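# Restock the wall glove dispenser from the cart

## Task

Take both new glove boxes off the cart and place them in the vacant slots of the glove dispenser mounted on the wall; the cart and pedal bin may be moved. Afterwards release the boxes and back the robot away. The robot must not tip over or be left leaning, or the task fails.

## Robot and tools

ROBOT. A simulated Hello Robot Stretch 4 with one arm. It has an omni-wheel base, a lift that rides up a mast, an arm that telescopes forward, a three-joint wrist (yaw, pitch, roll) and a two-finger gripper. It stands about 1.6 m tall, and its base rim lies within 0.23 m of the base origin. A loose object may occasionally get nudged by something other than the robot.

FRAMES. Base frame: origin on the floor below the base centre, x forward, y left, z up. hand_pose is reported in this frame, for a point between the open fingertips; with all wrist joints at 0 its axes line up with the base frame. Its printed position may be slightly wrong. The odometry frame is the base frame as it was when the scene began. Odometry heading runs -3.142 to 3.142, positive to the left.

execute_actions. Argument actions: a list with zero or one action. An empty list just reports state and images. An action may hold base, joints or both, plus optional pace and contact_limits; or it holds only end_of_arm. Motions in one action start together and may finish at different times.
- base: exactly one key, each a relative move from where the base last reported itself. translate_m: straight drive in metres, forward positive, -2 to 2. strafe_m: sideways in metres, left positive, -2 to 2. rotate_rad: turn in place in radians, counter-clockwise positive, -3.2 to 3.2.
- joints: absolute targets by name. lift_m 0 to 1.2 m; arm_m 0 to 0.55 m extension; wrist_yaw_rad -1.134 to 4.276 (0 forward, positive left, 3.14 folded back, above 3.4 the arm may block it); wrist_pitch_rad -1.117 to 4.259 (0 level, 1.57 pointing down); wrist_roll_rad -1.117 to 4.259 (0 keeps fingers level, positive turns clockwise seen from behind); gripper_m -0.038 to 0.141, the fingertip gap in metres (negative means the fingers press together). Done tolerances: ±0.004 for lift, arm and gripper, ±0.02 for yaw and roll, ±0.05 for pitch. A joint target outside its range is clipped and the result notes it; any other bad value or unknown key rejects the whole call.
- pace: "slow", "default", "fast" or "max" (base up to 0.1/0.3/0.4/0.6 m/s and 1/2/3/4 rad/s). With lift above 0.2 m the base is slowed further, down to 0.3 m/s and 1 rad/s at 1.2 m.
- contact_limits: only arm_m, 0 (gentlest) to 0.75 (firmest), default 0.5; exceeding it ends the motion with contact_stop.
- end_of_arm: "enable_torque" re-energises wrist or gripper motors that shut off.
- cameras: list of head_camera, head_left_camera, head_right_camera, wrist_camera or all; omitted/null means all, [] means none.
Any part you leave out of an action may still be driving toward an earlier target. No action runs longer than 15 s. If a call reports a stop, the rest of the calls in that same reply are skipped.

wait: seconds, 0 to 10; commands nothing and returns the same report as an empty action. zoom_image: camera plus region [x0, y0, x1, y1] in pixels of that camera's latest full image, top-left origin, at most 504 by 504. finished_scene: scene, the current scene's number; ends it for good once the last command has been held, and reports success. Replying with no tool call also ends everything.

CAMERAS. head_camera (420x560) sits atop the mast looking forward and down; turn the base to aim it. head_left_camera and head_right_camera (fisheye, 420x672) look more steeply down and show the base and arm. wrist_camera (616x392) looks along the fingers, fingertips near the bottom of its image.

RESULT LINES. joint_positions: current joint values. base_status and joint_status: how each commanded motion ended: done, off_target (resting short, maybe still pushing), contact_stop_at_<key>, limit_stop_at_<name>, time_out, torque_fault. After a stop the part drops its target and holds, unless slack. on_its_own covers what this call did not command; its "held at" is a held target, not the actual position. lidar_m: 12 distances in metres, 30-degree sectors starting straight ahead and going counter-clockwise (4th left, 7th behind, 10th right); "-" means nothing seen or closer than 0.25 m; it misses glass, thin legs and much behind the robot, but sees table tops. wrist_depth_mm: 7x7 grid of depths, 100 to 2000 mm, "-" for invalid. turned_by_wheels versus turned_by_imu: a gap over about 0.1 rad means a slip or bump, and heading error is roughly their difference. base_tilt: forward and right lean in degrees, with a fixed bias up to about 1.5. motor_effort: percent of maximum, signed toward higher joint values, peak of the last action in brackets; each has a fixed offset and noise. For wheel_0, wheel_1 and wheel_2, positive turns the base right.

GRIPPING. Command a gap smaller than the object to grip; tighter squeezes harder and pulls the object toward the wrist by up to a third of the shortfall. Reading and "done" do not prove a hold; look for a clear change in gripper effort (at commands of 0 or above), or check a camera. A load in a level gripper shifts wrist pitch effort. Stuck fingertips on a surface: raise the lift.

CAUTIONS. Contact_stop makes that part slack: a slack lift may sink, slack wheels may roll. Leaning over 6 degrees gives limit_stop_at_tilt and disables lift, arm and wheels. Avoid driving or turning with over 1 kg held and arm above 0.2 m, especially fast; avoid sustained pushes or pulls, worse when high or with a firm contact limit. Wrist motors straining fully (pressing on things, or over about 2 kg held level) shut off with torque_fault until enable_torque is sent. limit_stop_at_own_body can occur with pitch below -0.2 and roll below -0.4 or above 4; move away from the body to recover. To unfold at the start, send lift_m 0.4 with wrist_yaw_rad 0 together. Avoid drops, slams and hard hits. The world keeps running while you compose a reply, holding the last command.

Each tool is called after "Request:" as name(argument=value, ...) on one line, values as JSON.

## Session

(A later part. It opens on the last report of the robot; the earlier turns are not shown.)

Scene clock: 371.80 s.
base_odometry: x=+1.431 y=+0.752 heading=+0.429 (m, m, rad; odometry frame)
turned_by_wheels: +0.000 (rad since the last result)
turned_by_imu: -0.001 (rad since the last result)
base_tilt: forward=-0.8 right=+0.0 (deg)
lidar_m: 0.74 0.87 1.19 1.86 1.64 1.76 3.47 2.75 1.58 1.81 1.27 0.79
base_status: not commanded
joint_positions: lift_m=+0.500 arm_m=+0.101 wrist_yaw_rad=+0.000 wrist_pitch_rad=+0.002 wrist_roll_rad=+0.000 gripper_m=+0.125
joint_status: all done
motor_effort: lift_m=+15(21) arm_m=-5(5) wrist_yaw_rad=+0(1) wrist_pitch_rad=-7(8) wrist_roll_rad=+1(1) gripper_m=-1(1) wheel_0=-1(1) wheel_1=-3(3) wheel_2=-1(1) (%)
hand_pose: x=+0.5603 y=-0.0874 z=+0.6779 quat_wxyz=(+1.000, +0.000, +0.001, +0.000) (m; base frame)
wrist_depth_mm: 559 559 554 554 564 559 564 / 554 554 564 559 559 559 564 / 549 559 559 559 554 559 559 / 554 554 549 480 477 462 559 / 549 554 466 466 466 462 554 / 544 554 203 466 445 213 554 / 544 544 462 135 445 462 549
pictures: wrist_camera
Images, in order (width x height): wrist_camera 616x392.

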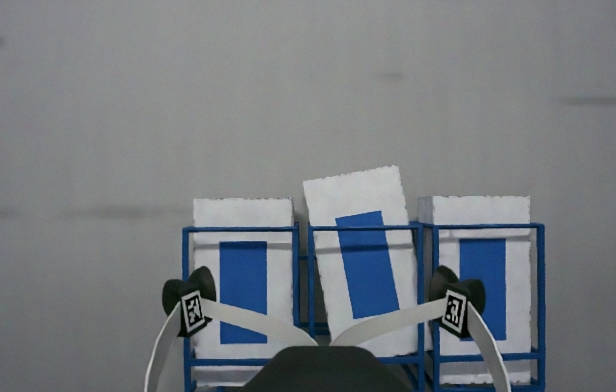

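Request:
execute_actions(actions=[{"base":{"strafe_m":-0.02},"joints":{"lift_m":0.64,"gripper_m":0.0}}], cameras=[])

Request:
execute_actions(actions=[{"joints":{"arm_m":0.39}}], cameras=[])

Request:
execute_actions(actions=[{"joints":{"lift_m":0.59},"pace":"slow"}], cameras=["wrist_camera"])

Request:
execute_actions(actions=[{"base":{"strafe_m":-0.035},"pace":"slow"}], cameras=["wrist_camera","head_camera"])

Scene clock: 382.87 s.
base_odometry: x=+1.440 y=+0.734 heading=+0.429 (m, m, rad; odometry frame)
turned_by_wheels: +0.000 (rad since the last result)
turned_by_imu: -0.002 (rad since the last result)
base_tilt: forward=-0.8 right=+0.0 (deg)
lidar_m: 0.74 0.89 1.20 1.88 1.63 1.81 3.48 2.72 1.55 1.81 1.29 0.81
base_status: done
joint_positions: lift_m=+0.640 arm_m=+0.101 wrist_yaw_rad=+0.000 wrist_pitch_rad=+0.002 wrist_roll_rad=+0.000 gripper_m=+0.000
joint_status: all done
motor_effort: lift_m=+22(17) arm_m=-5(5) wrist_yaw_rad=+0(0) wrist_pitch_rad=-11(7) wrist_roll_rad=+2(1) gripper_m=-2(10) wheel_0=+1(16) wheel_1=-2(10) wheel_2=+0(2) (%)
hand_pose: x=+0.5603 y=-0.0874 z=+0.8173 quat_wxyz=(+1.000, +0.000, +0.001, +0.000) (m; base frame)
wrist_depth_mm: 554 559 559 554 569 564 564 / 559 554 559 559 564 559 569 / 554 554 559 559 559 559 559 / 554 554 559 554 554 554 559 / 554 549 554 554 554 554 554 / 549 549 466 202 189 462 549 / 544 554 445 144 449 459 554
pictures: none
No camera images: the call's "cameras" was empty. Leave "cameras" out to get every camera's image.

Scene clock: 384.87 s.
base_odometry: x=+1.440 y=+0.734 heading=+0.429 (m, m, rad; odometry frame)
turned_by_wheels: +0.000 (rad since the last result)
turned_by_imu: -0.001 (rad since the last result)
base_tilt: forward=-0.9 right=+0.0 (deg)
lidar_m: 0.76 0.90 1.21 1.87 1.66 1.77 3.48 2.70 1.57 1.81 1.28 0.80
base_status: not commanded
joint_positions: lift_m=+0.640 arm_m=+0.389 wrist_yaw_rad=+0.000 wrist_pitch_rad=+0.002 wrist_roll_rad=+0.000 gripper_m=+0.000
joint_status: all done
motor_effort: lift_m=+22(22) arm_m=+5(7) wrist_yaw_rad=-1(0) wrist_pitch_rad=-5(6) wrist_roll_rad=+1(2) gripper_m=-9(6) wheel_0=+1(1) wheel_1=-2(2) wheel_2=+0(0) (%)
hand_pose: x=+0.8485 y=-0.0874 z=+0.8173 quat_wxyz=(+1.000, +0.000, +0.001, +0.000) (m; base frame)
wrist_depth_mm: 264 265 265 266 266 266 267 / 264 265 264 264 265 266 267 / 263 263 264 265 264 265 264 / 263 263 264 263 264 264 264 / 260 262 262 262 263 264 264 / 260 260 262 201 190 264 263 / 258 259 259 144 200 260 263
pictures: none
No camera images: the call's "cameras" was empty. Leave "cameras" out to get every camera's image.

Scene clock: 386.17 s.
base_odometry: x=+1.440 y=+0.734 heading=+0.429 (m, m, rad; odometry frame)
turned_by_wheels: +0.000 (rad since the last result)
turned_by_imu: +0.000 (rad since the last result)
base_tilt: forward=-0.8 right=+0.0 (deg)
lidar_m: 0.76 0.89 1.19 1.87 1.63 1.80 3.47 2.69 1.57 1.80 1.31 0.80
base_status: not commanded
joint_positions: lift_m=+0.591 arm_m=+0.389 wrist_yaw_rad=+0.001 wrist_pitch_rad=-0.013 wrist_roll_rad=+0.000 gripper_m=+0.000
joint_status: all done
on_its_own: wrist_pitch_rad is at rest, and its effort (+35) is outside its rest range (-23 to +23)
motor_effort: lift_m=+9(19) arm_m=+5(5) wrist_yaw_rad=-2(2) wrist_pitch_rad=+35(36) wrist_roll_rad=+1(2) gripper_m=-9(7) wheel_0=+1(1) wheel_1=-2(2) wheel_2=+0(0) (%)
hand_pose: x=+0.8485 y=-0.0873 z=+0.7726 quat_wxyz=(+1.000, +0.000, -0.006, +0.000) (m; base frame)
wrist_depth_mm: 268 270 270 270 271 271 271 / 268 267 268 268 268 270 270 / 265 267 267 267 267 266 266 / 264 263 264 265 265 265 266 / 262 262 260 262 264 264 264 / 259 260 260 195 187 260 262 / 216 210 183 148 182 181 220
pictures: wrist_camera
Images, in order (width x height): wrist_camera 616x392.

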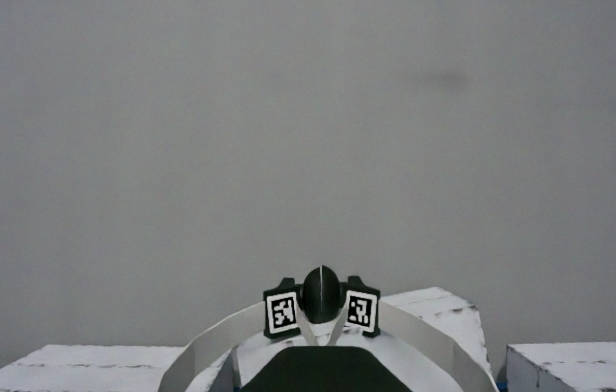

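Scene clock: 387.57 s.
base_odometry: x=+1.454 y=+0.702 heading=+0.431 (m, m, rad; odometry frame)
turned_by_wheels: +0.002 (rad since the last result)
turned_by_imu: +0.003 (rad since the last result)
base_tilt: forward=-0.9 right=+0.0 (deg)
lidar_m: 0.77 0.88 1.19 1.92 1.68 1.85 3.48 2.66 1.52 1.78 1.31 0.81
base_status: done
joint_positions: lift_m=+0.591 arm_m=+0.389 wrist_yaw_rad=+0.017 wrist_pitch_rad=-0.017 wrist_roll_rad=+0.000 gripper_m=+0.000
joint_status: not commanded
on_its_own: wrist_yaw_rad is at rest, and its effort (-50) is outside its rest range (-13 to +13); wrist_pitch_rad is at rest, and its effort (+48) is outside its rest range (-23 to +23)
motor_effort: lift_m=+9(9) arm_m=+5(5) wrist_yaw_rad=-50(49) wrist_pitch_rad=+48(48) wrist_roll_rad=+1(1) gripper_m=-10(11) wheel_0=+19(26) wheel_1=+2(6) wheel_2=+7(8) (%)
hand_pose: x=+0.8499 y=-0.0824 z=+0.7739 quat_wxyz=(+1.000, +0.000, -0.008, +0.009) (m; base frame)
wrist_depth_mm: 276 273 272 271 270 266 265 / 272 272 270 268 266 264 264 / 271 270 267 266 264 263 262 / 268 266 265 263 262 262 259 / 267 265 263 262 259 258 257 / 264 263 262 193 185 256 255 / 224 216 185 134 179 210 227
pictures: head_camera, wrist_camera
Images, in order (width x height): head_camera 420x560, wrist_camera 616x392.

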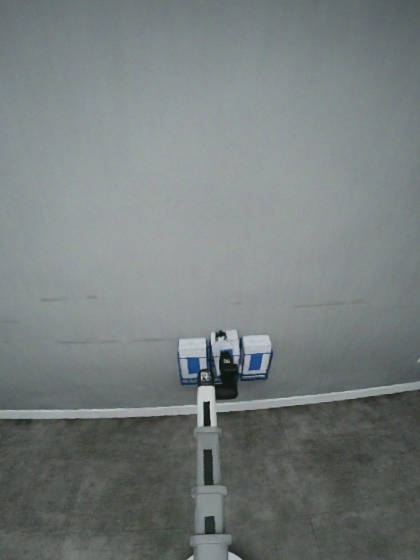

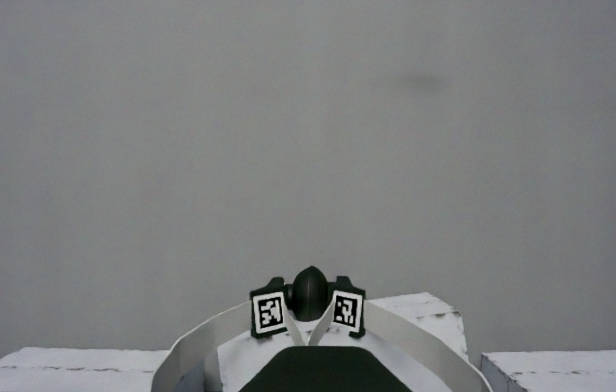

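Request:
execute_actions(actions=[{"joints":{"lift_m":0.66},"pace":"slow"}], cameras=[])

Request:
execute_actions(actions=[{"base":{"strafe_m":0.02},"joints":{"gripper_m":0.141,"arm_m":0.375,"wrist_roll_rad":-0.1},"pace":"slow"}], cameras=[])

Request:
execute_actions(actions=[{"joints":{"lift_m":0.60},"pace":"slow"}], cameras=["wrist_camera","head_camera"])

Request:
zoom_image(camera="head_camera", region=[170, 290, 290, 400])

Scene clock: 392.93 s.
base_odometry: x=+1.454 y=+0.702 heading=+0.429 (m, m, rad; odometry frame)
turned_by_wheels: -0.001 (rad since the last result)
turned_by_imu: -0.004 (rad since the last result)
base_tilt: forward=-0.9 right=+0.0 (deg)
lidar_m: 0.76 0.89 1.19 1.93 1.70 1.85 3.48 2.67 1.53 1.77 1.30 0.80
base_status: not commanded
joint_positions: lift_m=+0.660 arm_m=+0.389 wrist_yaw_rad=+0.001 wrist_pitch_rad=+0.002 wrist_roll_rad=+0.000 gripper_m=+0.000
joint_status: all done
motor_effort: lift_m=+22(23) arm_m=+5(5) wrist_yaw_rad=-2(50) wrist_pitch_rad=-5(49) wrist_roll_rad=-1(0) gripper_m=-8(8) wheel_0=+4(19) wheel_1=+2(2) wheel_2=+5(7) (%)
hand_pose: x=+0.8486 y=-0.0873 z=+0.8374 quat_wxyz=(+1.000, +0.000, +0.001, +0.000) (m; base frame)
wrist_depth_mm: 266 265 265 265 267 268 267 / 266 265 266 266 267 267 268 / 265 265 265 264 266 266 265 / 264 264 264 265 265 265 265 / 263 264 264 264 263 264 264 / 262 263 263 202 189 264 264 / 262 262 260 144 263 262 263
pictures: none
No camera images: the call's "cameras" was empty. Leave "cameras" out to get every camera's image.

Scene clock: 398.63 s.
base_odometry: x=+1.446 y=+0.720 heading=+0.429 (m, m, rad; odometry frame)
turned_by_wheels: +0.000 (rad since the last result)
turned_by_imu: -0.002 (rad since the last result)
base_tilt: forward=-0.9 right=+0.0 (deg)
lidar_m: 0.75 0.89 1.19 1.91 1.68 1.82 3.47 2.68 1.52 1.80 1.31 0.80
base_status: done
joint_positions: lift_m=+0.660 arm_m=+0.376 wrist_yaw_rad=+0.000 wrist_pitch_rad=+0.002 wrist_roll_rad=-0.100 gripper_m=+0.141
joint_status: all done
motor_effort: lift_m=+22(22) arm_m=-5(6) wrist_yaw_rad=-1(2) wrist_pitch_rad=-6(6) wrist_roll_rad=-1(2) gripper_m=-3(6) wheel_0=-5(10) wheel_1=+4(10) wheel_2=+0(4) (%)
hand_pose: x=+0.8354 y=-0.0873 z=+0.8374 quat_wxyz=(+0.999, -0.050, +0.001, +0.000) (m; base frame)
wrist_depth_mm: 278 278 279 279 281 278 279 / 279 277 278 278 278 279 279 / 278 277 277 277 277 278 278 / 277 276 277 277 277 277 277 / 274 276 274 276 276 276 276 / 274 274 219 276 276 205 277 / 272 274 274 141 276 274 276
pictures: none
No camera images: the call's "cameras" was empty. Leave "cameras" out to get every camera's image.

Scene clock: 400.00 s.
base_odometry: x=+1.446 y=+0.720 heading=+0.429 (m, m, rad; odometry frame)
turned_by_wheels: +0.000 (rad since the last result)
turned_by_imu: -0.001 (rad since the last result)
base_tilt: forward=-0.8 right=+0.0 (deg)
lidar_m: 0.77 0.88 1.16 1.89 1.65 1.83 3.49 2.69 1.55 1.78 1.28 0.82
base_status: not commanded
joint_positions: lift_m=+0.600 arm_m=+0.376 wrist_yaw_rad=+0.000 wrist_pitch_rad=+0.002 wrist_roll_rad=-0.100 gripper_m=+0.141
joint_status: all done
motor_effort: lift_m=+14(25) arm_m=-5(5) wrist_yaw_rad=-2(1) wrist_pitch_rad=-6(6) wrist_roll_rad=+0(1) gripper_m=+2(2) wheel_0=-5(5) wheel_1=+4(4) wheel_2=+0(0) (%)
hand_pose: x=+0.8353 y=-0.0873 z=+0.7780 quat_wxyz=(+0.999, -0.050, +0.001, +0.000) (m; base frame)
wrist_depth_mm: 278 278 281 278 279 281 281 / 278 278 278 279 277 278 279 / 277 278 277 277 278 278 278 / 277 277 277 277 277 278 278 / 276 277 274 277 276 277 276 / 273 246 202 216 200 201 274 / 188 189 196 141 192 237 251
pictures: head_camera, wrist_camera
Images, in order (width x height): head_camera 420x560, wrist_camera 616x392.

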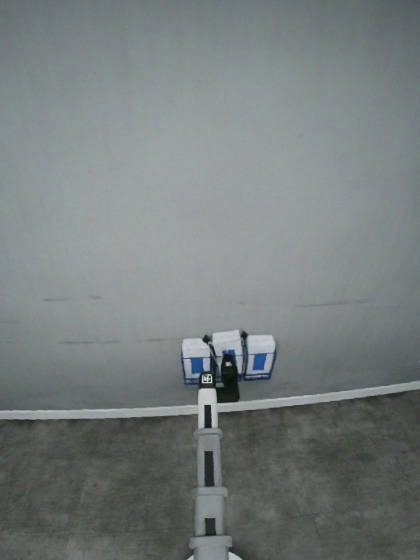

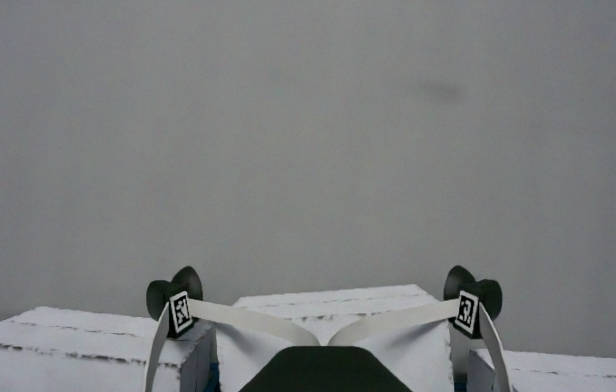

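Region (170, 290, 290, 400) of head_camera's 420x560 image, scaled by 4.200, with more detail than that image has; it fills the top 462 rows of this view, and the rest is white.

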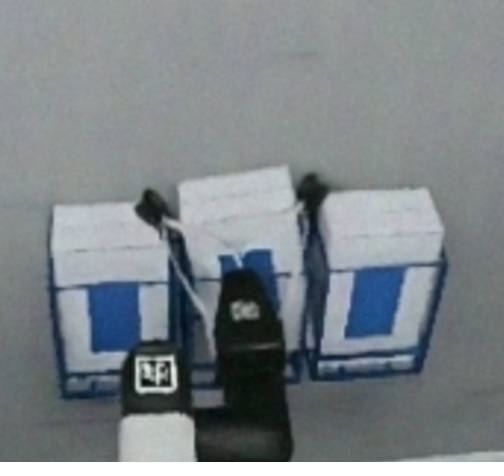

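Request:
execute_actions(actions=[{"base":{"strafe_m":-0.006},"joints":{"gripper_m":0.124},"pace":"slow"}], cameras=[])

Request:
execute_actions(actions=[{"joints":{"lift_m":0.57},"pace":"slow"}], cameras=["wrist_camera"])

Scene clock: 404.87 s.
base_odometry: x=+1.448 y=+0.715 heading=+0.429 (m, m, rad; odometry frame)
turned_by_wheels: +0.000 (rad since the last result)
turned_by_imu: -0.002 (rad since the last result)
base_tilt: forward=-0.9 right=+0.0 (deg)
lidar_m: 0.74 0.88 1.17 1.90 1.65 1.84 3.48 2.69 1.55 1.79 1.28 0.82
base_status: done
joint_positions: lift_m=+0.600 arm_m=+0.376 wrist_yaw_rad=+0.000 wrist_pitch_rad=+0.002 wrist_roll_rad=-0.100 gripper_m=+0.124
joint_status: all done
motor_effort: lift_m=+15(15) arm_m=-5(5) wrist_yaw_rad=-1(2) wrist_pitch_rad=-4(5) wrist_roll_rad=-1(1) gripper_m=-3(3) wheel_0=+3(8) wheel_1=-5(6) wheel_2=+0(0) (%)
hand_pose: x=+0.8353 y=-0.0873 z=+0.7780 quat_wxyz=(+0.999, -0.050, +0.001, +0.000) (m; base frame)
wrist_depth_mm: 278 279 279 278 279 279 279 / 277 278 278 278 278 279 278 / 277 277 278 277 278 278 278 / 276 276 278 277 278 277 277 / 276 276 277 274 277 276 277 / 264 273 198 213 196 276 277 / 189 189 196 135 193 242 250
pictures: none
No camera images: the call's "cameras" was empty. Leave "cameras" out to get every camera's image.

Scene clock: 405.93 s.
base_odometry: x=+1.448 y=+0.715 heading=+0.429 (m, m, rad; odometry frame)
turned_by_wheels: +0.000 (rad since the last result)
turned_by_imu: +0.000 (rad since the last result)
base_tilt: forward=-0.9 right=+0.0 (deg)
lidar_m: 0.74 0.89 1.18 1.89 1.67 1.80 3.48 2.66 1.53 1.79 1.28 0.81
base_status: not commanded
joint_positions: lift_m=+0.571 arm_m=+0.376 wrist_yaw_rad=+0.000 wrist_pitch_rad=-0.011 wrist_roll_rad=-0.097 gripper_m=+0.124
joint_status: all done
on_its_own: wrist_pitch_rad is at rest, and its effort (+30) is outside its rest range (-23 to +23)
motor_effort: lift_m=+10(21) arm_m=-5(5) wrist_yaw_rad=-1(2) wrist_pitch_rad=+30(33) wrist_roll_rad=-8(9) gripper_m=-1(2) wheel_0=+3(3) wheel_1=-5(5) wheel_2=+0(0) (%)
hand_pose: x=+0.8353 y=-0.0873 z=+0.7520 quat_wxyz=(+0.999, -0.048, -0.005, +0.000) (m; base frame)
wrist_depth_mm: 282 283 282 283 283 283 285 / 281 281 281 282 282 282 283 / 279 279 281 279 281 281 281 / 277 277 277 277 279 278 279 / 274 274 274 276 276 276 278 / 197 215 196 196 195 230 276 / 189 189 195 145 193 207 193
pictures: wrist_camera
Images, in order (width x height): wrist_camera 616x392.

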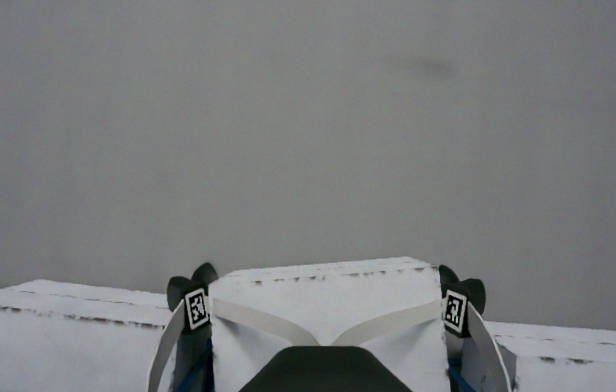

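Request:
execute_actions(actions=[{"joints":{"gripper_m":0.07,"lift_m":0.575},"pace":"slow"}], cameras=[])

Request:
execute_actions(actions=[{"joints":{"lift_m":0.60},"pace":"slow"}], cameras=["wrist_camera"])

Request:
execute_actions(actions=[{"joints":{"wrist_roll_rad":0.03},"pace":"slow"}], cameras=["wrist_camera"])

Request:
execute_actions(actions=[{"joints":{"lift_m":0.565},"pace":"slow"}], cameras=["wrist_camera"])

Scene clock: 411.43 s.
base_odometry: x=+1.448 y=+0.715 heading=+0.429 (m, m, rad; odometry frame)
turned_by_wheels: +0.000 (rad since the last result)
turned_by_imu: -0.002 (rad since the last result)
base_tilt: forward=-0.8 right=+0.0 (deg)
lidar_m: 0.75 0.89 1.20 1.91 1.67 1.80 3.47 2.69 1.54 1.80 1.30 0.81
base_status: not commanded
joint_positions: lift_m=+0.575 arm_m=+0.376 wrist_yaw_rad=+0.000 wrist_pitch_rad=-0.005 wrist_roll_rad=-0.098 gripper_m=+0.071
joint_status: all done
motor_effort: lift_m=+19(17) arm_m=-5(5) wrist_yaw_rad=-1(2) wrist_pitch_rad=+15(28) wrist_roll_rad=-6(8) gripper_m=-29(27) wheel_0=+3(4) wheel_1=-5(5) wheel_2=+0(0) (%)
hand_pose: x=+0.8353 y=-0.0873 z=+0.7547 quat_wxyz=(+0.999, -0.049, -0.003, +0.000) (m; base frame)
wrist_depth_mm: 281 282 281 282 283 281 283 / 279 279 281 279 281 281 281 / 278 277 278 278 279 279 281 / 277 277 276 277 277 278 279 / 276 276 276 277 276 276 276 / 196 211 190 189 187 196 276 / 189 187 189 133 186 204 193
pictures: none
No camera images: the call's "cameras" was empty. Leave "cameras" out to get every camera's image.

Scene clock: 412.43 s.
base_odometry: x=+1.448 y=+0.715 heading=+0.429 (m, m, rad; odometry frame)
turned_by_wheels: +0.000 (rad since the last result)
turned_by_imu: +0.000 (rad since the last result)
base_tilt: forward=-0.9 right=+0.0 (deg)
lidar_m: 0.76 0.89 1.20 1.89 1.66 1.81 3.48 2.68 1.55 1.78 1.30 0.81
base_status: not commanded
joint_positions: lift_m=+0.600 arm_m=+0.376 wrist_yaw_rad=+0.000 wrist_pitch_rad=+0.007 wrist_roll_rad=-0.099 gripper_m=+0.071
joint_status: all done
motor_effort: lift_m=+24(24) arm_m=-5(5) wrist_yaw_rad=+1(1) wrist_pitch_rad=-21(23) wrist_roll_rad=-1(6) gripper_m=-29(29) wheel_0=+3(4) wheel_1=-5(5) wheel_2=+0(0) (%)
hand_pose: x=+0.8352 y=-0.0875 z=+0.7757 quat_wxyz=(+0.999, -0.050, +0.004, +0.000) (m; base frame)
wrist_depth_mm: 278 278 278 278 279 277 278 / 277 277 277 277 277 278 278 / 277 276 277 277 277 277 277 / 276 276 277 276 277 277 277 / 276 276 277 277 276 277 277 / 239 254 189 188 186 198 276 / 189 189 187 133 185 213 236
pictures: wrist_camera
Images, in order (width x height): wrist_camera 616x392.

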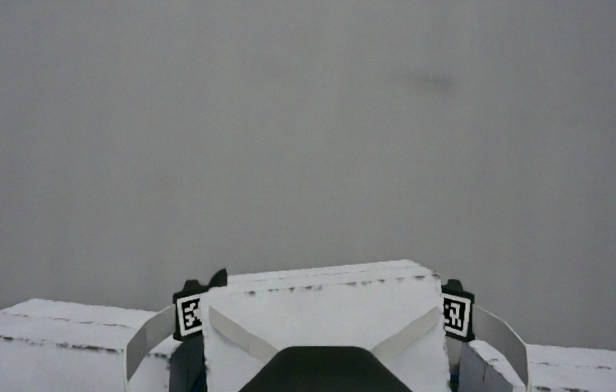

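Scene clock: 413.10 s.
base_odometry: x=+1.448 y=+0.715 heading=+0.429 (m, m, rad; odometry frame)
turned_by_wheels: +0.000 (rad since the last result)
turned_by_imu: -0.001 (rad since the last result)
base_tilt: forward=-0.9 right=+0.0 (deg)
lidar_m: 0.75 0.89 1.18 1.91 1.67 1.82 3.45 2.68 1.54 1.79 1.27 0.79
base_status: not commanded
joint_positions: lift_m=+0.600 arm_m=+0.376 wrist_yaw_rad=-0.004 wrist_pitch_rad=+0.008 wrist_roll_rad=+0.028 gripper_m=+0.071
joint_status: all done
on_its_own: wrist_pitch_rad is at rest, and its effort (-25) is outside its rest range (-23 to +23)
motor_effort: lift_m=+23(24) arm_m=-5(5) wrist_yaw_rad=+12(12) wrist_pitch_rad=-25(26) wrist_roll_rad=+5(8) gripper_m=-30(25) wheel_0=+1(3) wheel_1=-5(5) wheel_2=+0(0) (%)
hand_pose: x=+0.8349 y=-0.0887 z=+0.7753 quat_wxyz=(+1.000, +0.014, +0.004, -0.002) (m; base frame)
wrist_depth_mm: 278 277 278 279 279 281 282 / 277 277 277 278 279 279 282 / 274 276 277 277 278 279 281 / 273 276 277 278 277 278 281 / 274 276 276 276 278 278 279 / 273 276 189 188 187 190 279 / 211 189 189 134 185 206 190
pictures: wrist_camera
Images, in order (width x height): wrist_camera 616x392.

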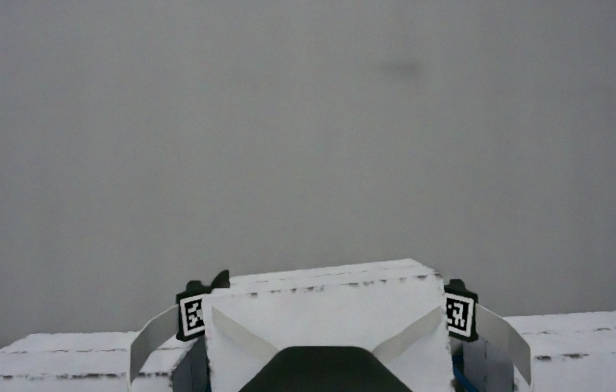

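Scene clock: 414.23 s.
base_odometry: x=+1.448 y=+0.715 heading=+0.429 (m, m, rad; odometry frame)
turned_by_wheels: +0.000 (rad since the last result)
turned_by_imu: +0.000 (rad since the last result)
base_tilt: forward=-0.9 right=+0.0 (deg)
lidar_m: 0.74 0.90 1.18 1.91 1.68 1.81 3.48 2.65 1.53 1.78 1.30 0.79
base_status: not commanded
joint_positions: lift_m=+0.566 arm_m=+0.376 wrist_yaw_rad=-0.004 wrist_pitch_rad=-0.017 wrist_roll_rad=+0.029 gripper_m=+0.071
joint_status: all done
on_its_own: wrist_pitch_rad is at rest, and its effort (+48) is outside its rest range (-23 to +23)
motor_effort: lift_m=+7(21) arm_m=-5(5) wrist_yaw_rad=+11(13) wrist_pitch_rad=+48(49) wrist_roll_rad=+4(5) gripper_m=-26(26) wheel_0=+1(1) wheel_1=-5(5) wheel_2=+0(0) (%)
hand_pose: x=+0.8349 y=-0.0886 z=+0.7490 quat_wxyz=(+1.000, +0.014, -0.008, -0.002) (m; base frame)
wrist_depth_mm: 285 285 286 287 287 287 289 / 281 282 283 283 285 285 286 / 279 279 282 282 282 285 285 / 277 278 278 279 279 279 281 / 274 276 276 277 278 279 278 / 272 273 190 188 186 187 228 / 187 186 187 133 183 206 186
pictures: wrist_camera
Images, in order (width x height): wrist_camera 616x392.

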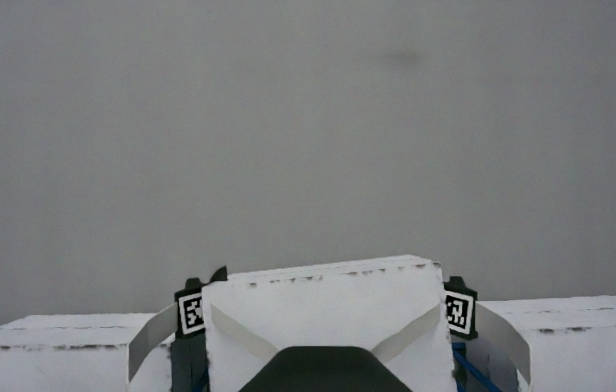

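Request:
execute_actions(actions=[{"joints":{"lift_m":0.61},"pace":"slow"}], cameras=[])

Request:
execute_actions(actions=[{"joints":{"wrist_roll_rad":0.15},"pace":"slow"}], cameras=["wrist_camera"])

Request:
execute_actions(actions=[{"joints":{"lift_m":0.585},"pace":"slow"}], cameras=[])

Request:
execute_actions(actions=[{"joints":{"gripper_m":0.122},"pace":"slow"}], cameras=["wrist_camera"])

Request:
execute_actions(actions=[{"joints":{"lift_m":0.63},"pace":"slow"}], cameras=[])

Request:
execute_actions(actions=[{"joints":{"arm_m":0.1,"wrist_roll_rad":0}}], cameras=[])

Request:
execute_actions(actions=[{"joints":{"lift_m":0.5}}], cameras=["wrist_camera"])

Scene clock: 421.57 s.
base_odometry: x=+1.448 y=+0.715 heading=+0.429 (m, m, rad; odometry frame)
turned_by_wheels: +0.000 (rad since the last result)
turned_by_imu: -0.002 (rad since the last result)
base_tilt: forward=-0.8 right=+0.0 (deg)
lidar_m: 0.75 0.88 1.19 1.89 1.67 1.80 3.47 2.69 1.53 1.78 1.29 0.82
base_status: not commanded
joint_positions: lift_m=+0.610 arm_m=+0.376 wrist_yaw_rad=-0.004 wrist_pitch_rad=+0.008 wrist_roll_rad=+0.029 gripper_m=+0.071
joint_status: all done
on_its_own: wrist_pitch_rad is at rest, and its effort (-28) is outside its rest range (-23 to +23)
motor_effort: lift_m=+24(26) arm_m=-5(5) wrist_yaw_rad=+12(12) wrist_pitch_rad=-28(48) wrist_roll_rad=+4(4) gripper_m=-25(31) wheel_0=+1(1) wheel_1=-5(5) wheel_2=+0(0) (%)
hand_pose: x=+0.8349 y=-0.0886 z=+0.7853 quat_wxyz=(+1.000, +0.014, +0.004, -0.002) (m; base frame)
wrist_depth_mm: 277 278 278 278 279 281 282 / 277 277 277 278 278 279 281 / 274 276 277 278 279 279 279 / 274 274 276 278 278 278 279 / 274 274 277 276 278 278 278 / 274 274 189 187 186 191 279 / 235 210 188 134 184 208 214
pictures: none
No camera images: the call's "cameras" was empty. Leave "cameras" out to get every camera's image.

Scene clock: 422.20 s.
base_odometry: x=+1.448 y=+0.715 heading=+0.429 (m, m, rad; odometry frame)
turned_by_wheels: +0.000 (rad since the last result)
turned_by_imu: -0.001 (rad since the last result)
base_tilt: forward=-0.8 right=+0.0 (deg)
lidar_m: 0.75 0.87 1.19 1.91 1.67 1.81 3.48 2.67 1.54 1.77 1.28 0.80
base_status: not commanded
joint_positions: lift_m=+0.610 arm_m=+0.376 wrist_yaw_rad=-0.009 wrist_pitch_rad=+0.011 wrist_roll_rad=+0.146 gripper_m=+0.071
joint_status: all done
on_its_own: wrist_yaw_rad is at rest, and its effort (+25) is outside its rest range (-13 to +13); wrist_pitch_rad is at rest, and its effort (-32) is outside its rest range (-23 to +23)
motor_effort: lift_m=+24(24) arm_m=-5(5) wrist_yaw_rad=+25(25) wrist_pitch_rad=-32(33) wrist_roll_rad=+12(10) gripper_m=-27(24) wheel_0=-3(3) wheel_1=-5(5) wheel_2=-1(1) (%)
hand_pose: x=+0.8344 y=-0.0900 z=+0.7847 quat_wxyz=(+0.997, +0.073, +0.005, -0.005) (m; base frame)
wrist_depth_mm: 276 277 278 279 283 283 286 / 274 276 278 278 281 283 283 / 273 274 278 278 281 282 283 / 273 274 276 278 279 282 283 / 273 276 276 278 279 281 283 / 273 274 190 188 186 185 241 / 272 244 189 136 183 203 190
pictures: wrist_camera
Images, in order (width x height): wrist_camera 616x392.

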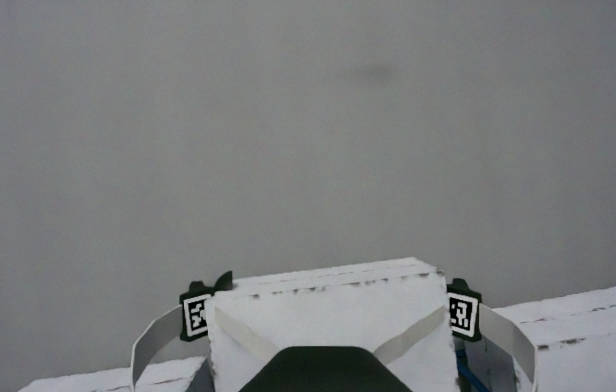

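Scene clock: 423.20 s.
base_odometry: x=+1.449 y=+0.714 heading=+0.428 (m, m, rad; odometry frame)
turned_by_wheels: +0.000 (rad since the last result)
turned_by_imu: -0.001 (rad since the last result)
base_tilt: forward=-0.8 right=+0.0 (deg)
lidar_m: 0.76 0.89 1.18 1.90 1.67 1.82 3.49 2.69 1.54 1.79 1.29 0.79
base_status: not commanded
joint_positions: lift_m=+0.585 arm_m=+0.376 wrist_yaw_rad=-0.010 wrist_pitch_rad=-0.002 wrist_roll_rad=+0.148 gripper_m=+0.071
joint_status: all done
on_its_own: wrist_yaw_rad is at rest, and its effort (+30) is outside its rest range (-13 to +13)
motor_effort: lift_m=+13(27) arm_m=-4(5) wrist_yaw_rad=+30(29) wrist_pitch_rad=+4(32) wrist_roll_rad=+5(10) gripper_m=-27(25) wheel_0=-4(4) wheel_1=-5(5) wheel_2=-2(2) (%)
hand_pose: x=+0.8343 y=-0.0904 z=+0.7642 quat_wxyz=(+0.997, +0.074, -0.001, -0.005) (m; base frame)
wrist_depth_mm: 279 281 283 285 285 287 289 / 278 279 281 282 285 286 287 / 277 278 278 281 282 285 286 / 274 276 278 279 281 283 285 / 273 276 276 278 279 282 282 / 272 273 190 188 186 185 207 / 271 206 189 136 184 202 189
pictures: none
No camera images: the call's "cameras" was empty. Leave "cameras" out to get every camera's image.

Scene clock: 425.73 s.
base_odometry: x=+1.449 y=+0.714 heading=+0.428 (m, m, rad; odometry frame)
turned_by_wheels: +0.000 (rad since the last result)
turned_by_imu: -0.001 (rad since the last result)
base_tilt: forward=-0.9 right=+0.0 (deg)
lidar_m: 0.76 0.87 1.19 1.90 1.67 1.80 3.46 2.70 1.55 1.79 1.30 0.80
base_status: not commanded
joint_positions: lift_m=+0.585 arm_m=+0.376 wrist_yaw_rad=-0.006 wrist_pitch_rad=-0.001 wrist_roll_rad=+0.149 gripper_m=+0.122
joint_status: all done
on_its_own: wrist_yaw_rad is at rest, and its effort (+17) is outside its rest range (-13 to +13)
motor_effort: lift_m=+13(13) arm_m=-5(5) wrist_yaw_rad=+17(31) wrist_pitch_rad=+3(5) wrist_roll_rad=+4(5) gripper_m=-4(18) wheel_0=-4(5) wheel_1=-5(5) wheel_2=-2(2) (%)
hand_pose: x=+0.8347 y=-0.0891 z=+0.7638 quat_wxyz=(+0.997, +0.074, -0.001, -0.003) (m; base frame)
wrist_depth_mm: 279 282 282 283 285 286 286 / 278 279 281 282 283 285 285 / 277 278 279 279 282 282 283 / 277 276 278 279 279 281 282 / 273 274 276 277 278 279 281 / 272 273 195 194 193 193 203 / 271 205 215 135 190 190 187
pictures: wrist_camera
Images, in order (width x height): wrist_camera 616x392.

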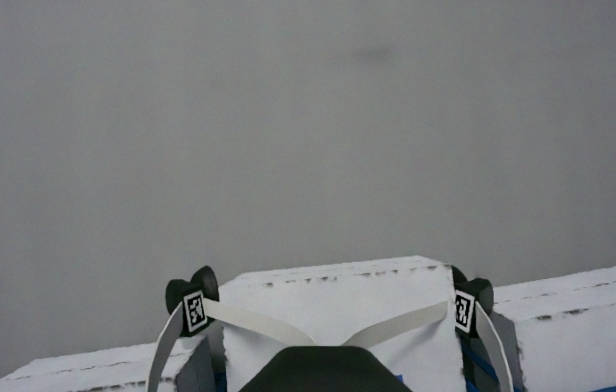

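Scene clock: 426.97 s.
base_odometry: x=+1.449 y=+0.714 heading=+0.428 (m, m, rad; odometry frame)
turned_by_wheels: +0.000 (rad since the last result)
turned_by_imu: +0.000 (rad since the last result)
base_tilt: forward=-0.9 right=+0.0 (deg)
lidar_m: 0.75 0.89 1.20 1.90 1.69 1.82 3.49 2.68 1.54 1.79 1.28 0.81
base_status: not commanded
joint_positions: lift_m=+0.630 arm_m=+0.376 wrist_yaw_rad=-0.001 wrist_pitch_rad=+0.003 wrist_roll_rad=+0.150 gripper_m=+0.122
joint_status: all done
motor_effort: lift_m=+22(19) arm_m=-5(4) wrist_yaw_rad=+1(17) wrist_pitch_rad=-11(16) wrist_roll_rad=+0(3) gripper_m=+0(4) wheel_0=-4(4) wheel_1=-5(5) wheel_2=-2(2) (%)
hand_pose: x=+0.8352 y=-0.0876 z=+0.8072 quat_wxyz=(+0.997, +0.075, +0.001, +0.000) (m; base frame)
wrist_depth_mm: 281 281 281 281 282 282 282 / 278 279 279 279 281 281 281 / 278 278 278 278 279 279 281 / 276 277 277 277 278 279 278 / 276 274 277 276 277 277 278 / 273 274 203 276 216 276 276 / 272 273 273 135 193 242 229
pictures: none
No camera images: the call's "cameras" was empty. Leave "cameras" out to get every camera's image.

Scene clock: 428.90 s.
base_odometry: x=+1.449 y=+0.714 heading=+0.428 (m, m, rad; odometry frame)
turned_by_wheels: +0.000 (rad since the last result)
turned_by_imu: -0.001 (rad since the last result)
base_tilt: forward=-0.9 right=+0.0 (deg)
lidar_m: 0.75 0.87 1.19 1.91 1.65 1.80 3.49 2.70 1.55 1.79 1.29 0.82
base_status: not commanded
joint_positions: lift_m=+0.630 arm_m=+0.101 wrist_yaw_rad=+0.000 wrist_pitch_rad=+0.002 wrist_roll_rad=+0.000 gripper_m=+0.122
joint_status: all done
motor_effort: lift_m=+22(22) arm_m=-5(6) wrist_yaw_rad=+0(1) wrist_pitch_rad=-10(7) wrist_roll_rad=-1(2) gripper_m=-2(3) wheel_0=-4(4) wheel_1=-5(5) wheel_2=-2(2) (%)
hand_pose: x=+0.5603 y=-0.0874 z=+0.8072 quat_wxyz=(+1.000, +0.000, +0.001, +0.000) (m; base frame)
wrist_depth_mm: 554 564 559 559 564 564 569 / 559 559 559 564 559 564 564 / 554 559 559 559 559 559 564 / 554 554 559 554 559 559 559 / 549 554 554 559 549 554 554 / 549 554 203 466 466 445 554 / 554 549 462 135 459 462 554
pictures: none
No camera images: the call's "cameras" was empty. Leave "cameras" out to get every camera's image.

Scene clock: 430.50 s.
base_odometry: x=+1.449 y=+0.714 heading=+0.428 (m, m, rad; odometry frame)
turned_by_wheels: +0.000 (rad since the last result)
turned_by_imu: -0.001 (rad since the last result)
base_tilt: forward=-0.9 right=+0.0 (deg)
lidar_m: 0.75 0.88 1.18 1.90 1.66 1.83 3.47 2.69 1.55 1.78 1.29 0.82
base_status: not commanded
joint_positions: lift_m=+0.500 arm_m=+0.101 wrist_yaw_rad=+0.000 wrist_pitch_rad=+0.002 wrist_roll_rad=+0.000 gripper_m=+0.122
joint_status: all done
motor_effort: lift_m=+15(22) arm_m=-5(5) wrist_yaw_rad=+0(0) wrist_pitch_rad=-8(8) wrist_roll_rad=-1(0) gripper_m=-1(4) wheel_0=-4(4) wheel_1=-5(5) wheel_2=-2(2) (%)
hand_pose: x=+0.5603 y=-0.0874 z=+0.6779 quat_wxyz=(+1.000, +0.000, +0.001, +0.000) (m; base frame)
wrist_depth_mm: 559 564 564 559 559 564 569 / 554 554 559 559 559 564 564 / 559 554 559 559 559 559 559 / 554 554 554 473 549 559 559 / 554 554 466 469 466 466 564 / 549 554 203 459 459 442 559 / 549 549 462 135 462 459 554
pictures: wrist_camera
Images, in order (width x height): wrist_camera 616x392.

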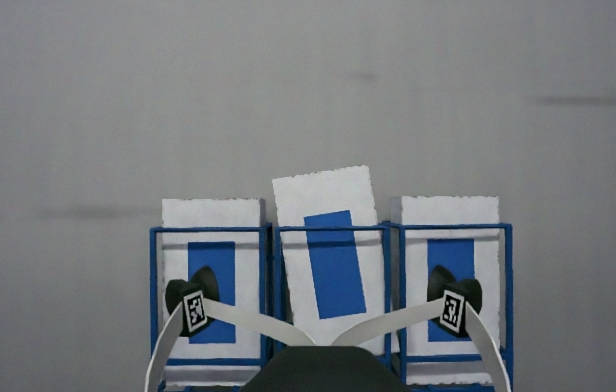

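Request:
execute_actions(actions=[{"base":{"strafe_m":0.0},"joints":{"lift_m":0.63,"wrist_roll_rad":-0.1,"gripper_m":0.124}}], cameras=[])

Request:
execute_actions(actions=[{"joints":{"arm_m":0.376}}], cameras=[])

Request:
execute_actions(actions=[{"joints":{"lift_m":0.573},"pace":"slow"}], cameras=[])

Request:
execute_actions(actions=[{"joints":{"gripper_m":0.065}}], cameras=["wrist_camera"])

Request:
execute_actions(actions=[{"joints":{"lift_m":0.65},"pace":"slow"}], cameras=[])

Request:
execute_actions(actions=[{"joints":{"wrist_roll_rad":0.06},"pace":"slow"}], cameras=["wrist_camera","head_camera"])

Request:
zoom_image(camera="head_camera", region=[170, 290, 290, 400])

Scene clock: 436.90 s.
base_odometry: x=+1.449 y=+0.714 heading=+0.428 (m, m, rad; odometry frame)
turned_by_wheels: +0.000 (rad since the last result)
turned_by_imu: -0.002 (rad since the last result)
base_tilt: forward=-0.8 right=+0.0 (deg)
lidar_m: 0.77 0.89 1.19 1.91 1.65 1.80 3.48 2.67 1.54 1.78 1.29 0.80
base_status: done
joint_positions: lift_m=+0.630 arm_m=+0.101 wrist_yaw_rad=+0.000 wrist_pitch_rad=+0.002 wrist_roll_rad=-0.100 gripper_m=+0.124
joint_status: all done
motor_effort: lift_m=+22(25) arm_m=-5(5) wrist_yaw_rad=+0(0) wrist_pitch_rad=-7(8) wrist_roll_rad=-1(0) gripper_m=-6(4) wheel_0=+0(1) wheel_1=+0(4) wheel_2=+0(2) (%)
hand_pose: x=+0.5603 y=-0.0874 z=+0.8073 quat_wxyz=(+0.999, -0.050, +0.001, +0.000) (m; base frame)
wrist_depth_mm: 559 554 559 559 564 564 559 / 564 554 559 559 564 559 559 / 559 559 559 554 559 554 559 / 554 554 559 554 549 554 559 / 554 549 554 554 554 559 554 / 549 549 203 469 462 462 549 / 549 549 462 135 462 462 554
pictures: none
No camera images: the call's "cameras" was empty. Leave "cameras" out to get every camera's image.

Scene clock: 438.83 s.
base_odometry: x=+1.449 y=+0.714 heading=+0.428 (m, m, rad; odometry frame)
turned_by_wheels: +0.000 (rad since the last result)
turned_by_imu: -0.001 (rad since the last result)
base_tilt: forward=-0.9 right=+0.0 (deg)
lidar_m: 0.75 0.87 1.20 1.90 1.66 1.81 3.46 2.68 1.54 1.78 1.27 0.80
base_status: not commanded
joint_positions: lift_m=+0.630 arm_m=+0.375 wrist_yaw_rad=+0.000 wrist_pitch_rad=+0.002 wrist_roll_rad=-0.100 gripper_m=+0.124
joint_status: all done
motor_effort: lift_m=+22(22) arm_m=+5(6) wrist_yaw_rad=-1(0) wrist_pitch_rad=-8(7) wrist_roll_rad=-2(1) gripper_m=+1(1) wheel_0=+0(0) wheel_1=+0(0) wheel_2=+0(0) (%)
hand_pose: x=+0.8345 y=-0.0874 z=+0.8073 quat_wxyz=(+0.999, -0.050, +0.001, +0.000) (m; base frame)
wrist_depth_mm: 279 279 279 279 279 279 282 / 278 278 278 279 281 281 279 / 277 278 277 278 278 279 279 / 277 277 278 278 277 279 279 / 276 276 276 278 277 277 278 / 274 276 202 277 276 277 277 / 239 236 224 135 204 276 276
pictures: none
No camera images: the call's "cameras" was empty. Leave "cameras" out to get every camera's image.

Scene clock: 440.20 s.
base_odometry: x=+1.449 y=+0.714 heading=+0.428 (m, m, rad; odometry frame)
turned_by_wheels: +0.000 (rad since the last result)
turned_by_imu: -0.001 (rad since the last result)
base_tilt: forward=-0.9 right=+0.0 (deg)
lidar_m: 0.76 0.88 1.21 1.90 1.68 1.81 3.48 2.65 1.54 1.79 1.30 0.82
base_status: not commanded
joint_positions: lift_m=+0.574 arm_m=+0.375 wrist_yaw_rad=+0.000 wrist_pitch_rad=-0.008 wrist_roll_rad=-0.098 gripper_m=+0.124
joint_status: all done
motor_effort: lift_m=+11(19) arm_m=+5(5) wrist_yaw_rad=+0(1) wrist_pitch_rad=+21(23) wrist_roll_rad=-7(7) gripper_m=-4(3) wheel_0=+0(0) wheel_1=+0(0) wheel_2=+0(0) (%)
hand_pose: x=+0.8345 y=-0.0874 z=+0.7541 quat_wxyz=(+0.999, -0.049, -0.004, +0.000) (m; base frame)
wrist_depth_mm: 282 282 282 283 283 285 286 / 281 282 281 281 282 283 282 / 278 281 279 279 281 281 281 / 277 278 278 278 279 281 279 / 276 276 277 276 277 278 278 / 200 216 195 195 196 213 277 / 189 189 195 135 191 211 195
pictures: none
No camera images: the call's "cameras" was empty. Leave "cameras" out to get every camera's image.

Scene clock: 441.70 s.
base_odometry: x=+1.449 y=+0.714 heading=+0.428 (m, m, rad; odometry frame)
turned_by_wheels: +0.000 (rad since the last result)
turned_by_imu: -0.001 (rad since the last result)
base_tilt: forward=-0.9 right=+0.0 (deg)
lidar_m: 0.75 0.88 1.19 1.91 1.68 1.81 3.46 2.67 1.58 1.79 1.28 0.81
base_status: not commanded
joint_positions: lift_m=+0.574 arm_m=+0.375 wrist_yaw_rad=+0.000 wrist_pitch_rad=-0.007 wrist_roll_rad=-0.098 gripper_m=+0.066
joint_status: all done
motor_effort: lift_m=+11(11) arm_m=+4(5) wrist_yaw_rad=-2(2) wrist_pitch_rad=+19(20) wrist_roll_rad=-4(6) gripper_m=-29(32) wheel_0=+0(0) wheel_1=+0(0) wheel_2=+0(0) (%)
hand_pose: x=+0.8346 y=-0.0873 z=+0.7538 quat_wxyz=(+0.999, -0.049, -0.003, +0.000) (m; base frame)
wrist_depth_mm: 281 282 283 282 282 283 285 / 281 279 281 282 282 282 282 / 279 278 278 279 281 281 282 / 278 277 278 278 278 278 278 / 274 277 277 277 278 277 277 / 195 210 188 186 185 191 276 / 188 188 186 131 183 202 186
pictures: wrist_camera
Images, in order (width x height): wrist_camera 616x392.

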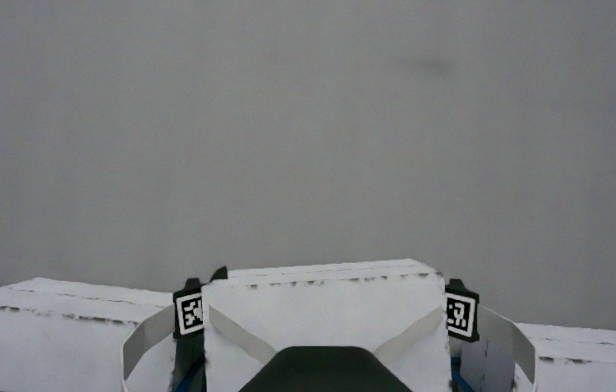

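Scene clock: 443.23 s.
base_odometry: x=+1.449 y=+0.714 heading=+0.428 (m, m, rad; odometry frame)
turned_by_wheels: +0.000 (rad since the last result)
turned_by_imu: -0.001 (rad since the last result)
base_tilt: forward=-0.9 right=-0.1 (deg)
lidar_m: 0.74 0.90 1.20 1.90 1.68 1.79 3.47 2.68 1.53 1.78 1.28 0.79
base_status: not commanded
joint_positions: lift_m=+0.649 arm_m=+0.375 wrist_yaw_rad=+0.002 wrist_pitch_rad=+0.008 wrist_roll_rad=-0.099 gripper_m=+0.066
joint_status: all done
on_its_own: wrist_pitch_rad is at rest, and its effort (-28) is outside its rest range (-23 to +23)
motor_effort: lift_m=+24(27) arm_m=+5(4) wrist_yaw_rad=-7(7) wrist_pitch_rad=-28(26) wrist_roll_rad=-3(4) gripper_m=-28(31) wheel_0=+0(0) wheel_1=+0(0) wheel_2=+0(0) (%)
hand_pose: x=+0.8348 y=-0.0867 z=+0.8253 quat_wxyz=(+0.999, -0.049, +0.004, +0.001) (m; base frame)
wrist_depth_mm: 279 278 277 278 278 278 277 / 278 278 277 277 277 278 277 / 278 277 277 277 277 277 277 / 277 277 278 277 277 277 277 / 277 277 277 277 277 277 277 / 277 276 187 186 186 200 277 / 276 277 185 129 184 277 277
pictures: none
No camera images: the call's "cameras" was empty. Leave "cameras" out to get every camera's image.

Scene clock: 443.93 s.
base_odometry: x=+1.449 y=+0.714 heading=+0.428 (m, m, rad; odometry frame)
turned_by_wheels: +0.000 (rad since the last result)
turned_by_imu: +0.000 (rad since the last result)
base_tilt: forward=-0.8 right=+0.0 (deg)
lidar_m: 0.75 0.89 1.17 1.90 1.66 1.82 3.49 2.70 1.53 1.80 1.31 0.78
base_status: not commanded
joint_positions: lift_m=+0.650 arm_m=+0.375 wrist_yaw_rad=-0.005 wrist_pitch_rad=+0.009 wrist_roll_rad=+0.057 gripper_m=+0.066
joint_status: all done
on_its_own: wrist_pitch_rad is at rest, and its effort (-26) is outside its rest range (-23 to +23)
motor_effort: lift_m=+24(24) arm_m=+4(5) wrist_yaw_rad=+13(13) wrist_pitch_rad=-26(25) wrist_roll_rad=+8(9) gripper_m=-31(31) wheel_0=+0(0) wheel_1=+0(0) wheel_2=+0(0) (%)
hand_pose: x=+0.8342 y=-0.0888 z=+0.8252 quat_wxyz=(+1.000, +0.029, +0.004, -0.002) (m; base frame)
wrist_depth_mm: 277 277 278 279 281 282 285 / 276 277 278 279 279 282 282 / 276 276 278 278 279 282 282 / 274 277 277 278 279 279 281 / 274 276 277 278 279 279 282 / 273 273 187 186 185 184 281 / 273 274 186 132 183 278 278
pictures: head_camera, wrist_camera
Images, in order (width x height): head_camera 420x560, wrist_camera 616x392.

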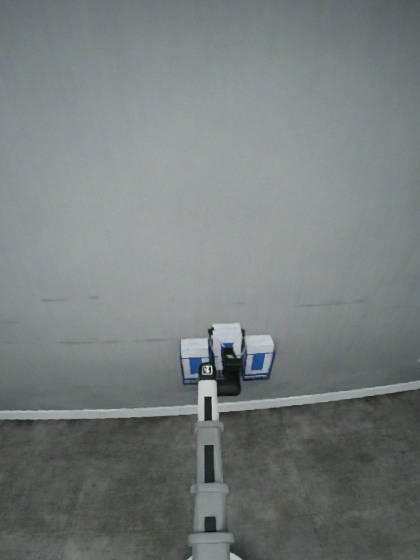

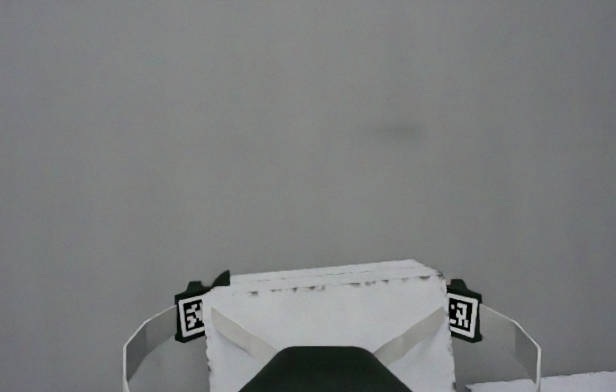

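Region (170, 290, 290, 400) of head_camera's 420x560 image, scaled by 4.200, with more detail than that image has; it fills the top 462 rows of this view, and the rest is white.

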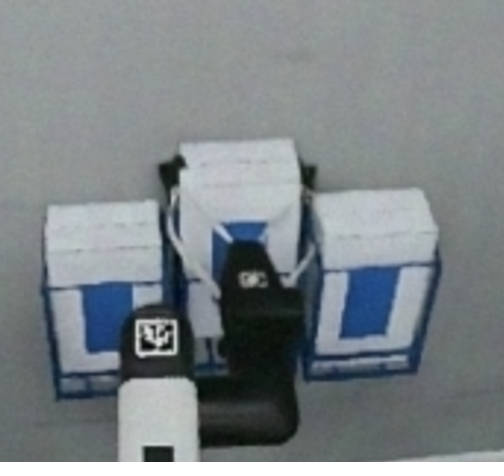

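Request:
execute_actions(actions=[{"joints":{"lift_m":0.59},"pace":"slow"}], cameras=[])

Request:
execute_actions(actions=[{"joints":{"gripper_m":0.122},"pace":"slow"}], cameras=["wrist_camera"])

Request:
execute_actions(actions=[{"joints":{"lift_m":0.64},"pace":"slow"}], cameras=[])

Request:
execute_actions(actions=[{"joints":{"arm_m":0.1,"wrist_roll_rad":0}}], cameras=[])

Request:
execute_actions(actions=[{"joints":{"lift_m":0.5}}], cameras=["wrist_camera"])

Scene clock: 448.47 s.
base_odometry: x=+1.449 y=+0.714 heading=+0.428 (m, m, rad; odometry frame)
turned_by_wheels: +0.000 (rad since the last result)
turned_by_imu: -0.002 (rad since the last result)
base_tilt: forward=-0.9 right=+0.0 (deg)
lidar_m: 0.75 0.91 1.18 1.92 1.66 1.80 3.47 2.68 1.54 1.79 1.28 0.81
base_status: not commanded
joint_positions: lift_m=+0.590 arm_m=+0.375 wrist_yaw_rad=-0.006 wrist_pitch_rad=+0.003 wrist_roll_rad=+0.059 gripper_m=+0.066
joint_status: all done
on_its_own: wrist_yaw_rad is at rest, and its effort (+18) is outside its rest range (-13 to +13)
motor_effort: lift_m=+14(23) arm_m=+5(4) wrist_yaw_rad=+18(18) wrist_pitch_rad=-12(23) wrist_roll_rad=+4(8) gripper_m=-25(27) wheel_0=-1(1) wheel_1=+0(0) wheel_2=+0(0) (%)
hand_pose: x=+0.8341 y=-0.0892 z=+0.7675 quat_wxyz=(+1.000, +0.029, +0.002, -0.003) (m; base frame)
wrist_depth_mm: 278 279 281 282 283 285 286 / 278 278 281 281 282 283 283 / 277 278 278 281 281 281 282 / 276 277 278 279 279 281 283 / 274 276 276 278 278 281 281 / 272 274 188 186 184 183 240 / 210 189 186 133 182 204 189
pictures: none
No camera images: the call's "cameras" was empty. Leave "cameras" out to get every camera's image.

Scene clock: 451.17 s.
base_odometry: x=+1.449 y=+0.714 heading=+0.428 (m, m, rad; odometry frame)
turned_by_wheels: +0.000 (rad since the last result)
turned_by_imu: -0.001 (rad since the last result)
base_tilt: forward=-0.9 right=+0.0 (deg)
lidar_m: 0.76 0.90 1.20 1.89 1.69 1.81 3.49 2.67 1.56 1.78 1.28 0.81
base_status: not commanded
joint_positions: lift_m=+0.590 arm_m=+0.375 wrist_yaw_rad=+0.000 wrist_pitch_rad=+0.003 wrist_roll_rad=+0.060 gripper_m=+0.122
joint_status: all done
motor_effort: lift_m=+15(15) arm_m=+4(5) wrist_yaw_rad=+1(19) wrist_pitch_rad=-7(18) wrist_roll_rad=+0(3) gripper_m=+2(26) wheel_0=-1(1) wheel_1=+0(0) wheel_2=+0(0) (%)
hand_pose: x=+0.8346 y=-0.0876 z=+0.7677 quat_wxyz=(+1.000, +0.030, +0.001, +0.000) (m; base frame)
wrist_depth_mm: 278 281 281 282 282 282 283 / 278 281 279 279 281 282 282 / 278 277 279 279 279 281 281 / 276 277 278 278 278 278 279 / 276 276 276 277 278 278 278 / 273 274 202 276 224 207 241 / 211 189 220 135 177 183 187
pictures: wrist_camera
Images, in order (width x height): wrist_camera 616x392.

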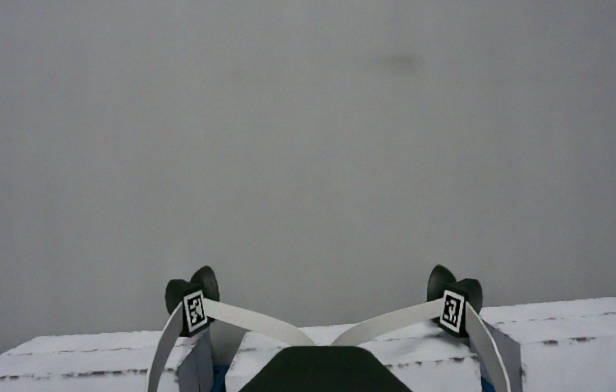

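Scene clock: 452.47 s.
base_odometry: x=+1.449 y=+0.714 heading=+0.428 (m, m, rad; odometry frame)
turned_by_wheels: +0.000 (rad since the last result)
turned_by_imu: -0.001 (rad since the last result)
base_tilt: forward=-0.9 right=+0.0 (deg)
lidar_m: 0.75 0.89 1.17 1.90 1.67 1.80 3.49 2.68 1.54 1.78 1.29 0.79
base_status: not commanded
joint_positions: lift_m=+0.640 arm_m=+0.375 wrist_yaw_rad=+0.000 wrist_pitch_rad=+0.003 wrist_roll_rad=+0.060 gripper_m=+0.122
joint_status: all done
motor_effort: lift_m=+22(17) arm_m=+4(4) wrist_yaw_rad=+1(2) wrist_pitch_rad=-6(9) wrist_roll_rad=+0(1) gripper_m=-1(1) wheel_0=-1(1) wheel_1=+0(0) wheel_2=+0(0) (%)
hand_pose: x=+0.8346 y=-0.0876 z=+0.8172 quat_wxyz=(+1.000, +0.030, +0.001, +0.000) (m; base frame)
wrist_depth_mm: 279 279 281 281 282 282 282 / 279 279 278 281 279 279 281 / 278 278 278 278 279 279 279 / 278 277 278 278 278 279 279 / 274 276 276 277 278 278 278 / 274 274 203 276 276 276 277 / 273 274 273 135 274 276 277
pictures: none
No camera images: the call's "cameras" was empty. Leave "cameras" out to get every camera's image.

Scene clock: 454.40 s.
base_odometry: x=+1.449 y=+0.714 heading=+0.428 (m, m, rad; odometry frame)
turned_by_wheels: +0.000 (rad since the last result)
turned_by_imu: -0.001 (rad since the last result)
base_tilt: forward=-0.9 right=+0.0 (deg)
lidar_m: 0.75 0.90 1.19 1.89 1.66 1.82 3.48 2.69 1.52 1.79 1.25 0.79
base_status: not commanded
joint_positions: lift_m=+0.640 arm_m=+0.101 wrist_yaw_rad=+0.000 wrist_pitch_rad=+0.002 wrist_roll_rad=+0.000 gripper_m=+0.122
joint_status: all done
motor_effort: lift_m=+22(22) arm_m=-5(4) wrist_yaw_rad=+0(1) wrist_pitch_rad=-9(8) wrist_roll_rad=+0(1) gripper_m=-5(5) wheel_0=-1(1) wheel_1=+0(0) wheel_2=+0(0) (%)
hand_pose: x=+0.5603 y=-0.0874 z=+0.8173 quat_wxyz=(+1.000, +0.000, +0.001, +0.000) (m; base frame)
wrist_depth_mm: 559 559 564 559 564 559 564 / 554 559 559 554 564 559 564 / 554 554 554 559 564 559 559 / 554 554 554 559 559 559 559 / 549 554 554 554 559 559 559 / 554 549 204 462 462 462 554 / 544 544 462 135 459 462 554
pictures: none
No camera images: the call's "cameras" was empty. Leave "cameras" out to get every camera's image.

Scene clock: 456.03 s.
base_odometry: x=+1.449 y=+0.714 heading=+0.428 (m, m, rad; odometry frame)
turned_by_wheels: +0.000 (rad since the last result)
turned_by_imu: -0.001 (rad since the last result)
base_tilt: forward=-0.8 right=-0.1 (deg)
lidar_m: 0.76 0.89 1.20 1.90 1.68 1.80 3.48 2.67 1.55 1.78 1.30 0.82
base_status: not commanded
joint_positions: lift_m=+0.500 arm_m=+0.101 wrist_yaw_rad=+0.000 wrist_pitch_rad=+0.002 wrist_roll_rad=+0.000 gripper_m=+0.122
joint_status: all done
motor_effort: lift_m=+15(24) arm_m=-5(5) wrist_yaw_rad=+0(1) wrist_pitch_rad=-9(6) wrist_roll_rad=-1(1) gripper_m=+4(1) wheel_0=-1(1) wheel_1=+0(0) wheel_2=+0(0) (%)
hand_pose: x=+0.5603 y=-0.0874 z=+0.6778 quat_wxyz=(+1.000, +0.000, +0.001, +0.000) (m; base frame)
wrist_depth_mm: 559 559 559 564 564 564 564 / 554 559 564 559 559 564 564 / 554 559 559 559 559 559 559 / 554 554 554 554 559 559 559 / 554 554 466 452 466 462 559 / 549 549 203 452 452 445 554 / 549 549 466 135 459 462 554
pictures: wrist_camera
Images, in order (width x height): wrist_camera 616x392.

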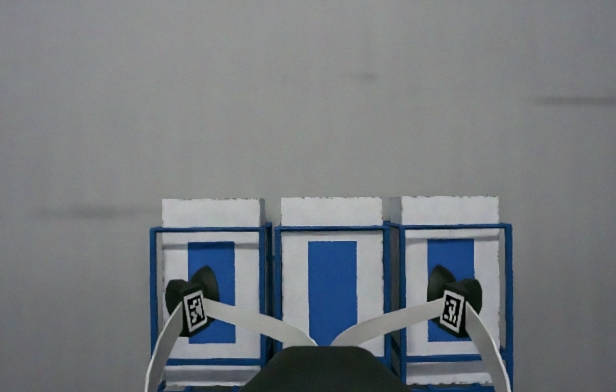

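Request:
execute_actions(actions=[{"base":{"translate_m":-0.4},"joints":{"arm_m":0.0},"pace":"fast"}], cameras=[])

Request:
finished_scene(scene=1)

Scene clock: 459.70 s.
base_odometry: x=+1.085 y=+0.548 heading=+0.428 (m, m, rad; odometry frame)
turned_by_wheels: +0.000 (rad since the last result)
turned_by_imu: -0.001 (rad since the last result)
base_tilt: forward=-0.8 right=+0.0 (deg)
lidar_m: 1.16 1.30 1.76 1.91 1.45 1.80 3.05 2.71 1.47 1.41 1.85 1.23
base_status: done
joint_positions: lift_m=+0.500 arm_m=+0.002 wrist_yaw_rad=+0.000 wrist_pitch_rad=+0.002 wrist_roll_rad=+0.000 gripper_m=+0.122
joint_status: all done
motor_effort: lift_m=+15(15) arm_m=-5(5) wrist_yaw_rad=+0(1) wrist_pitch_rad=-7(10) wrist_roll_rad=-1(0) gripper_m=-2(0) wheel_0=-3(13) wheel_1=+0(10) wheel_2=-2(15) (%)
hand_pose: x=+0.4610 y=-0.0874 z=+0.6778 quat_wxyz=(+1.000, +0.000, +0.001, +0.000) (m; base frame)
wrist_depth_mm: 1078 1078 1078 1098 1078 1078 1078 / 1078 1060 1078 1078 1060 1060 1060 / 1060 1060 1060 1078 1078 1060 1078 / 1060 1060 1060 1078 1060 1078 1078 / 1060 1060 1060 976 991 1060 1060 / 1060 1060 203 1060 1025 1042 1060 / 1042 1042 1060 135 1060 1060 1060
pictures: none
No camera images: the call's "cameras" was empty. Leave "cameras" out to get every camera's image.

The scene is finished: the task was done.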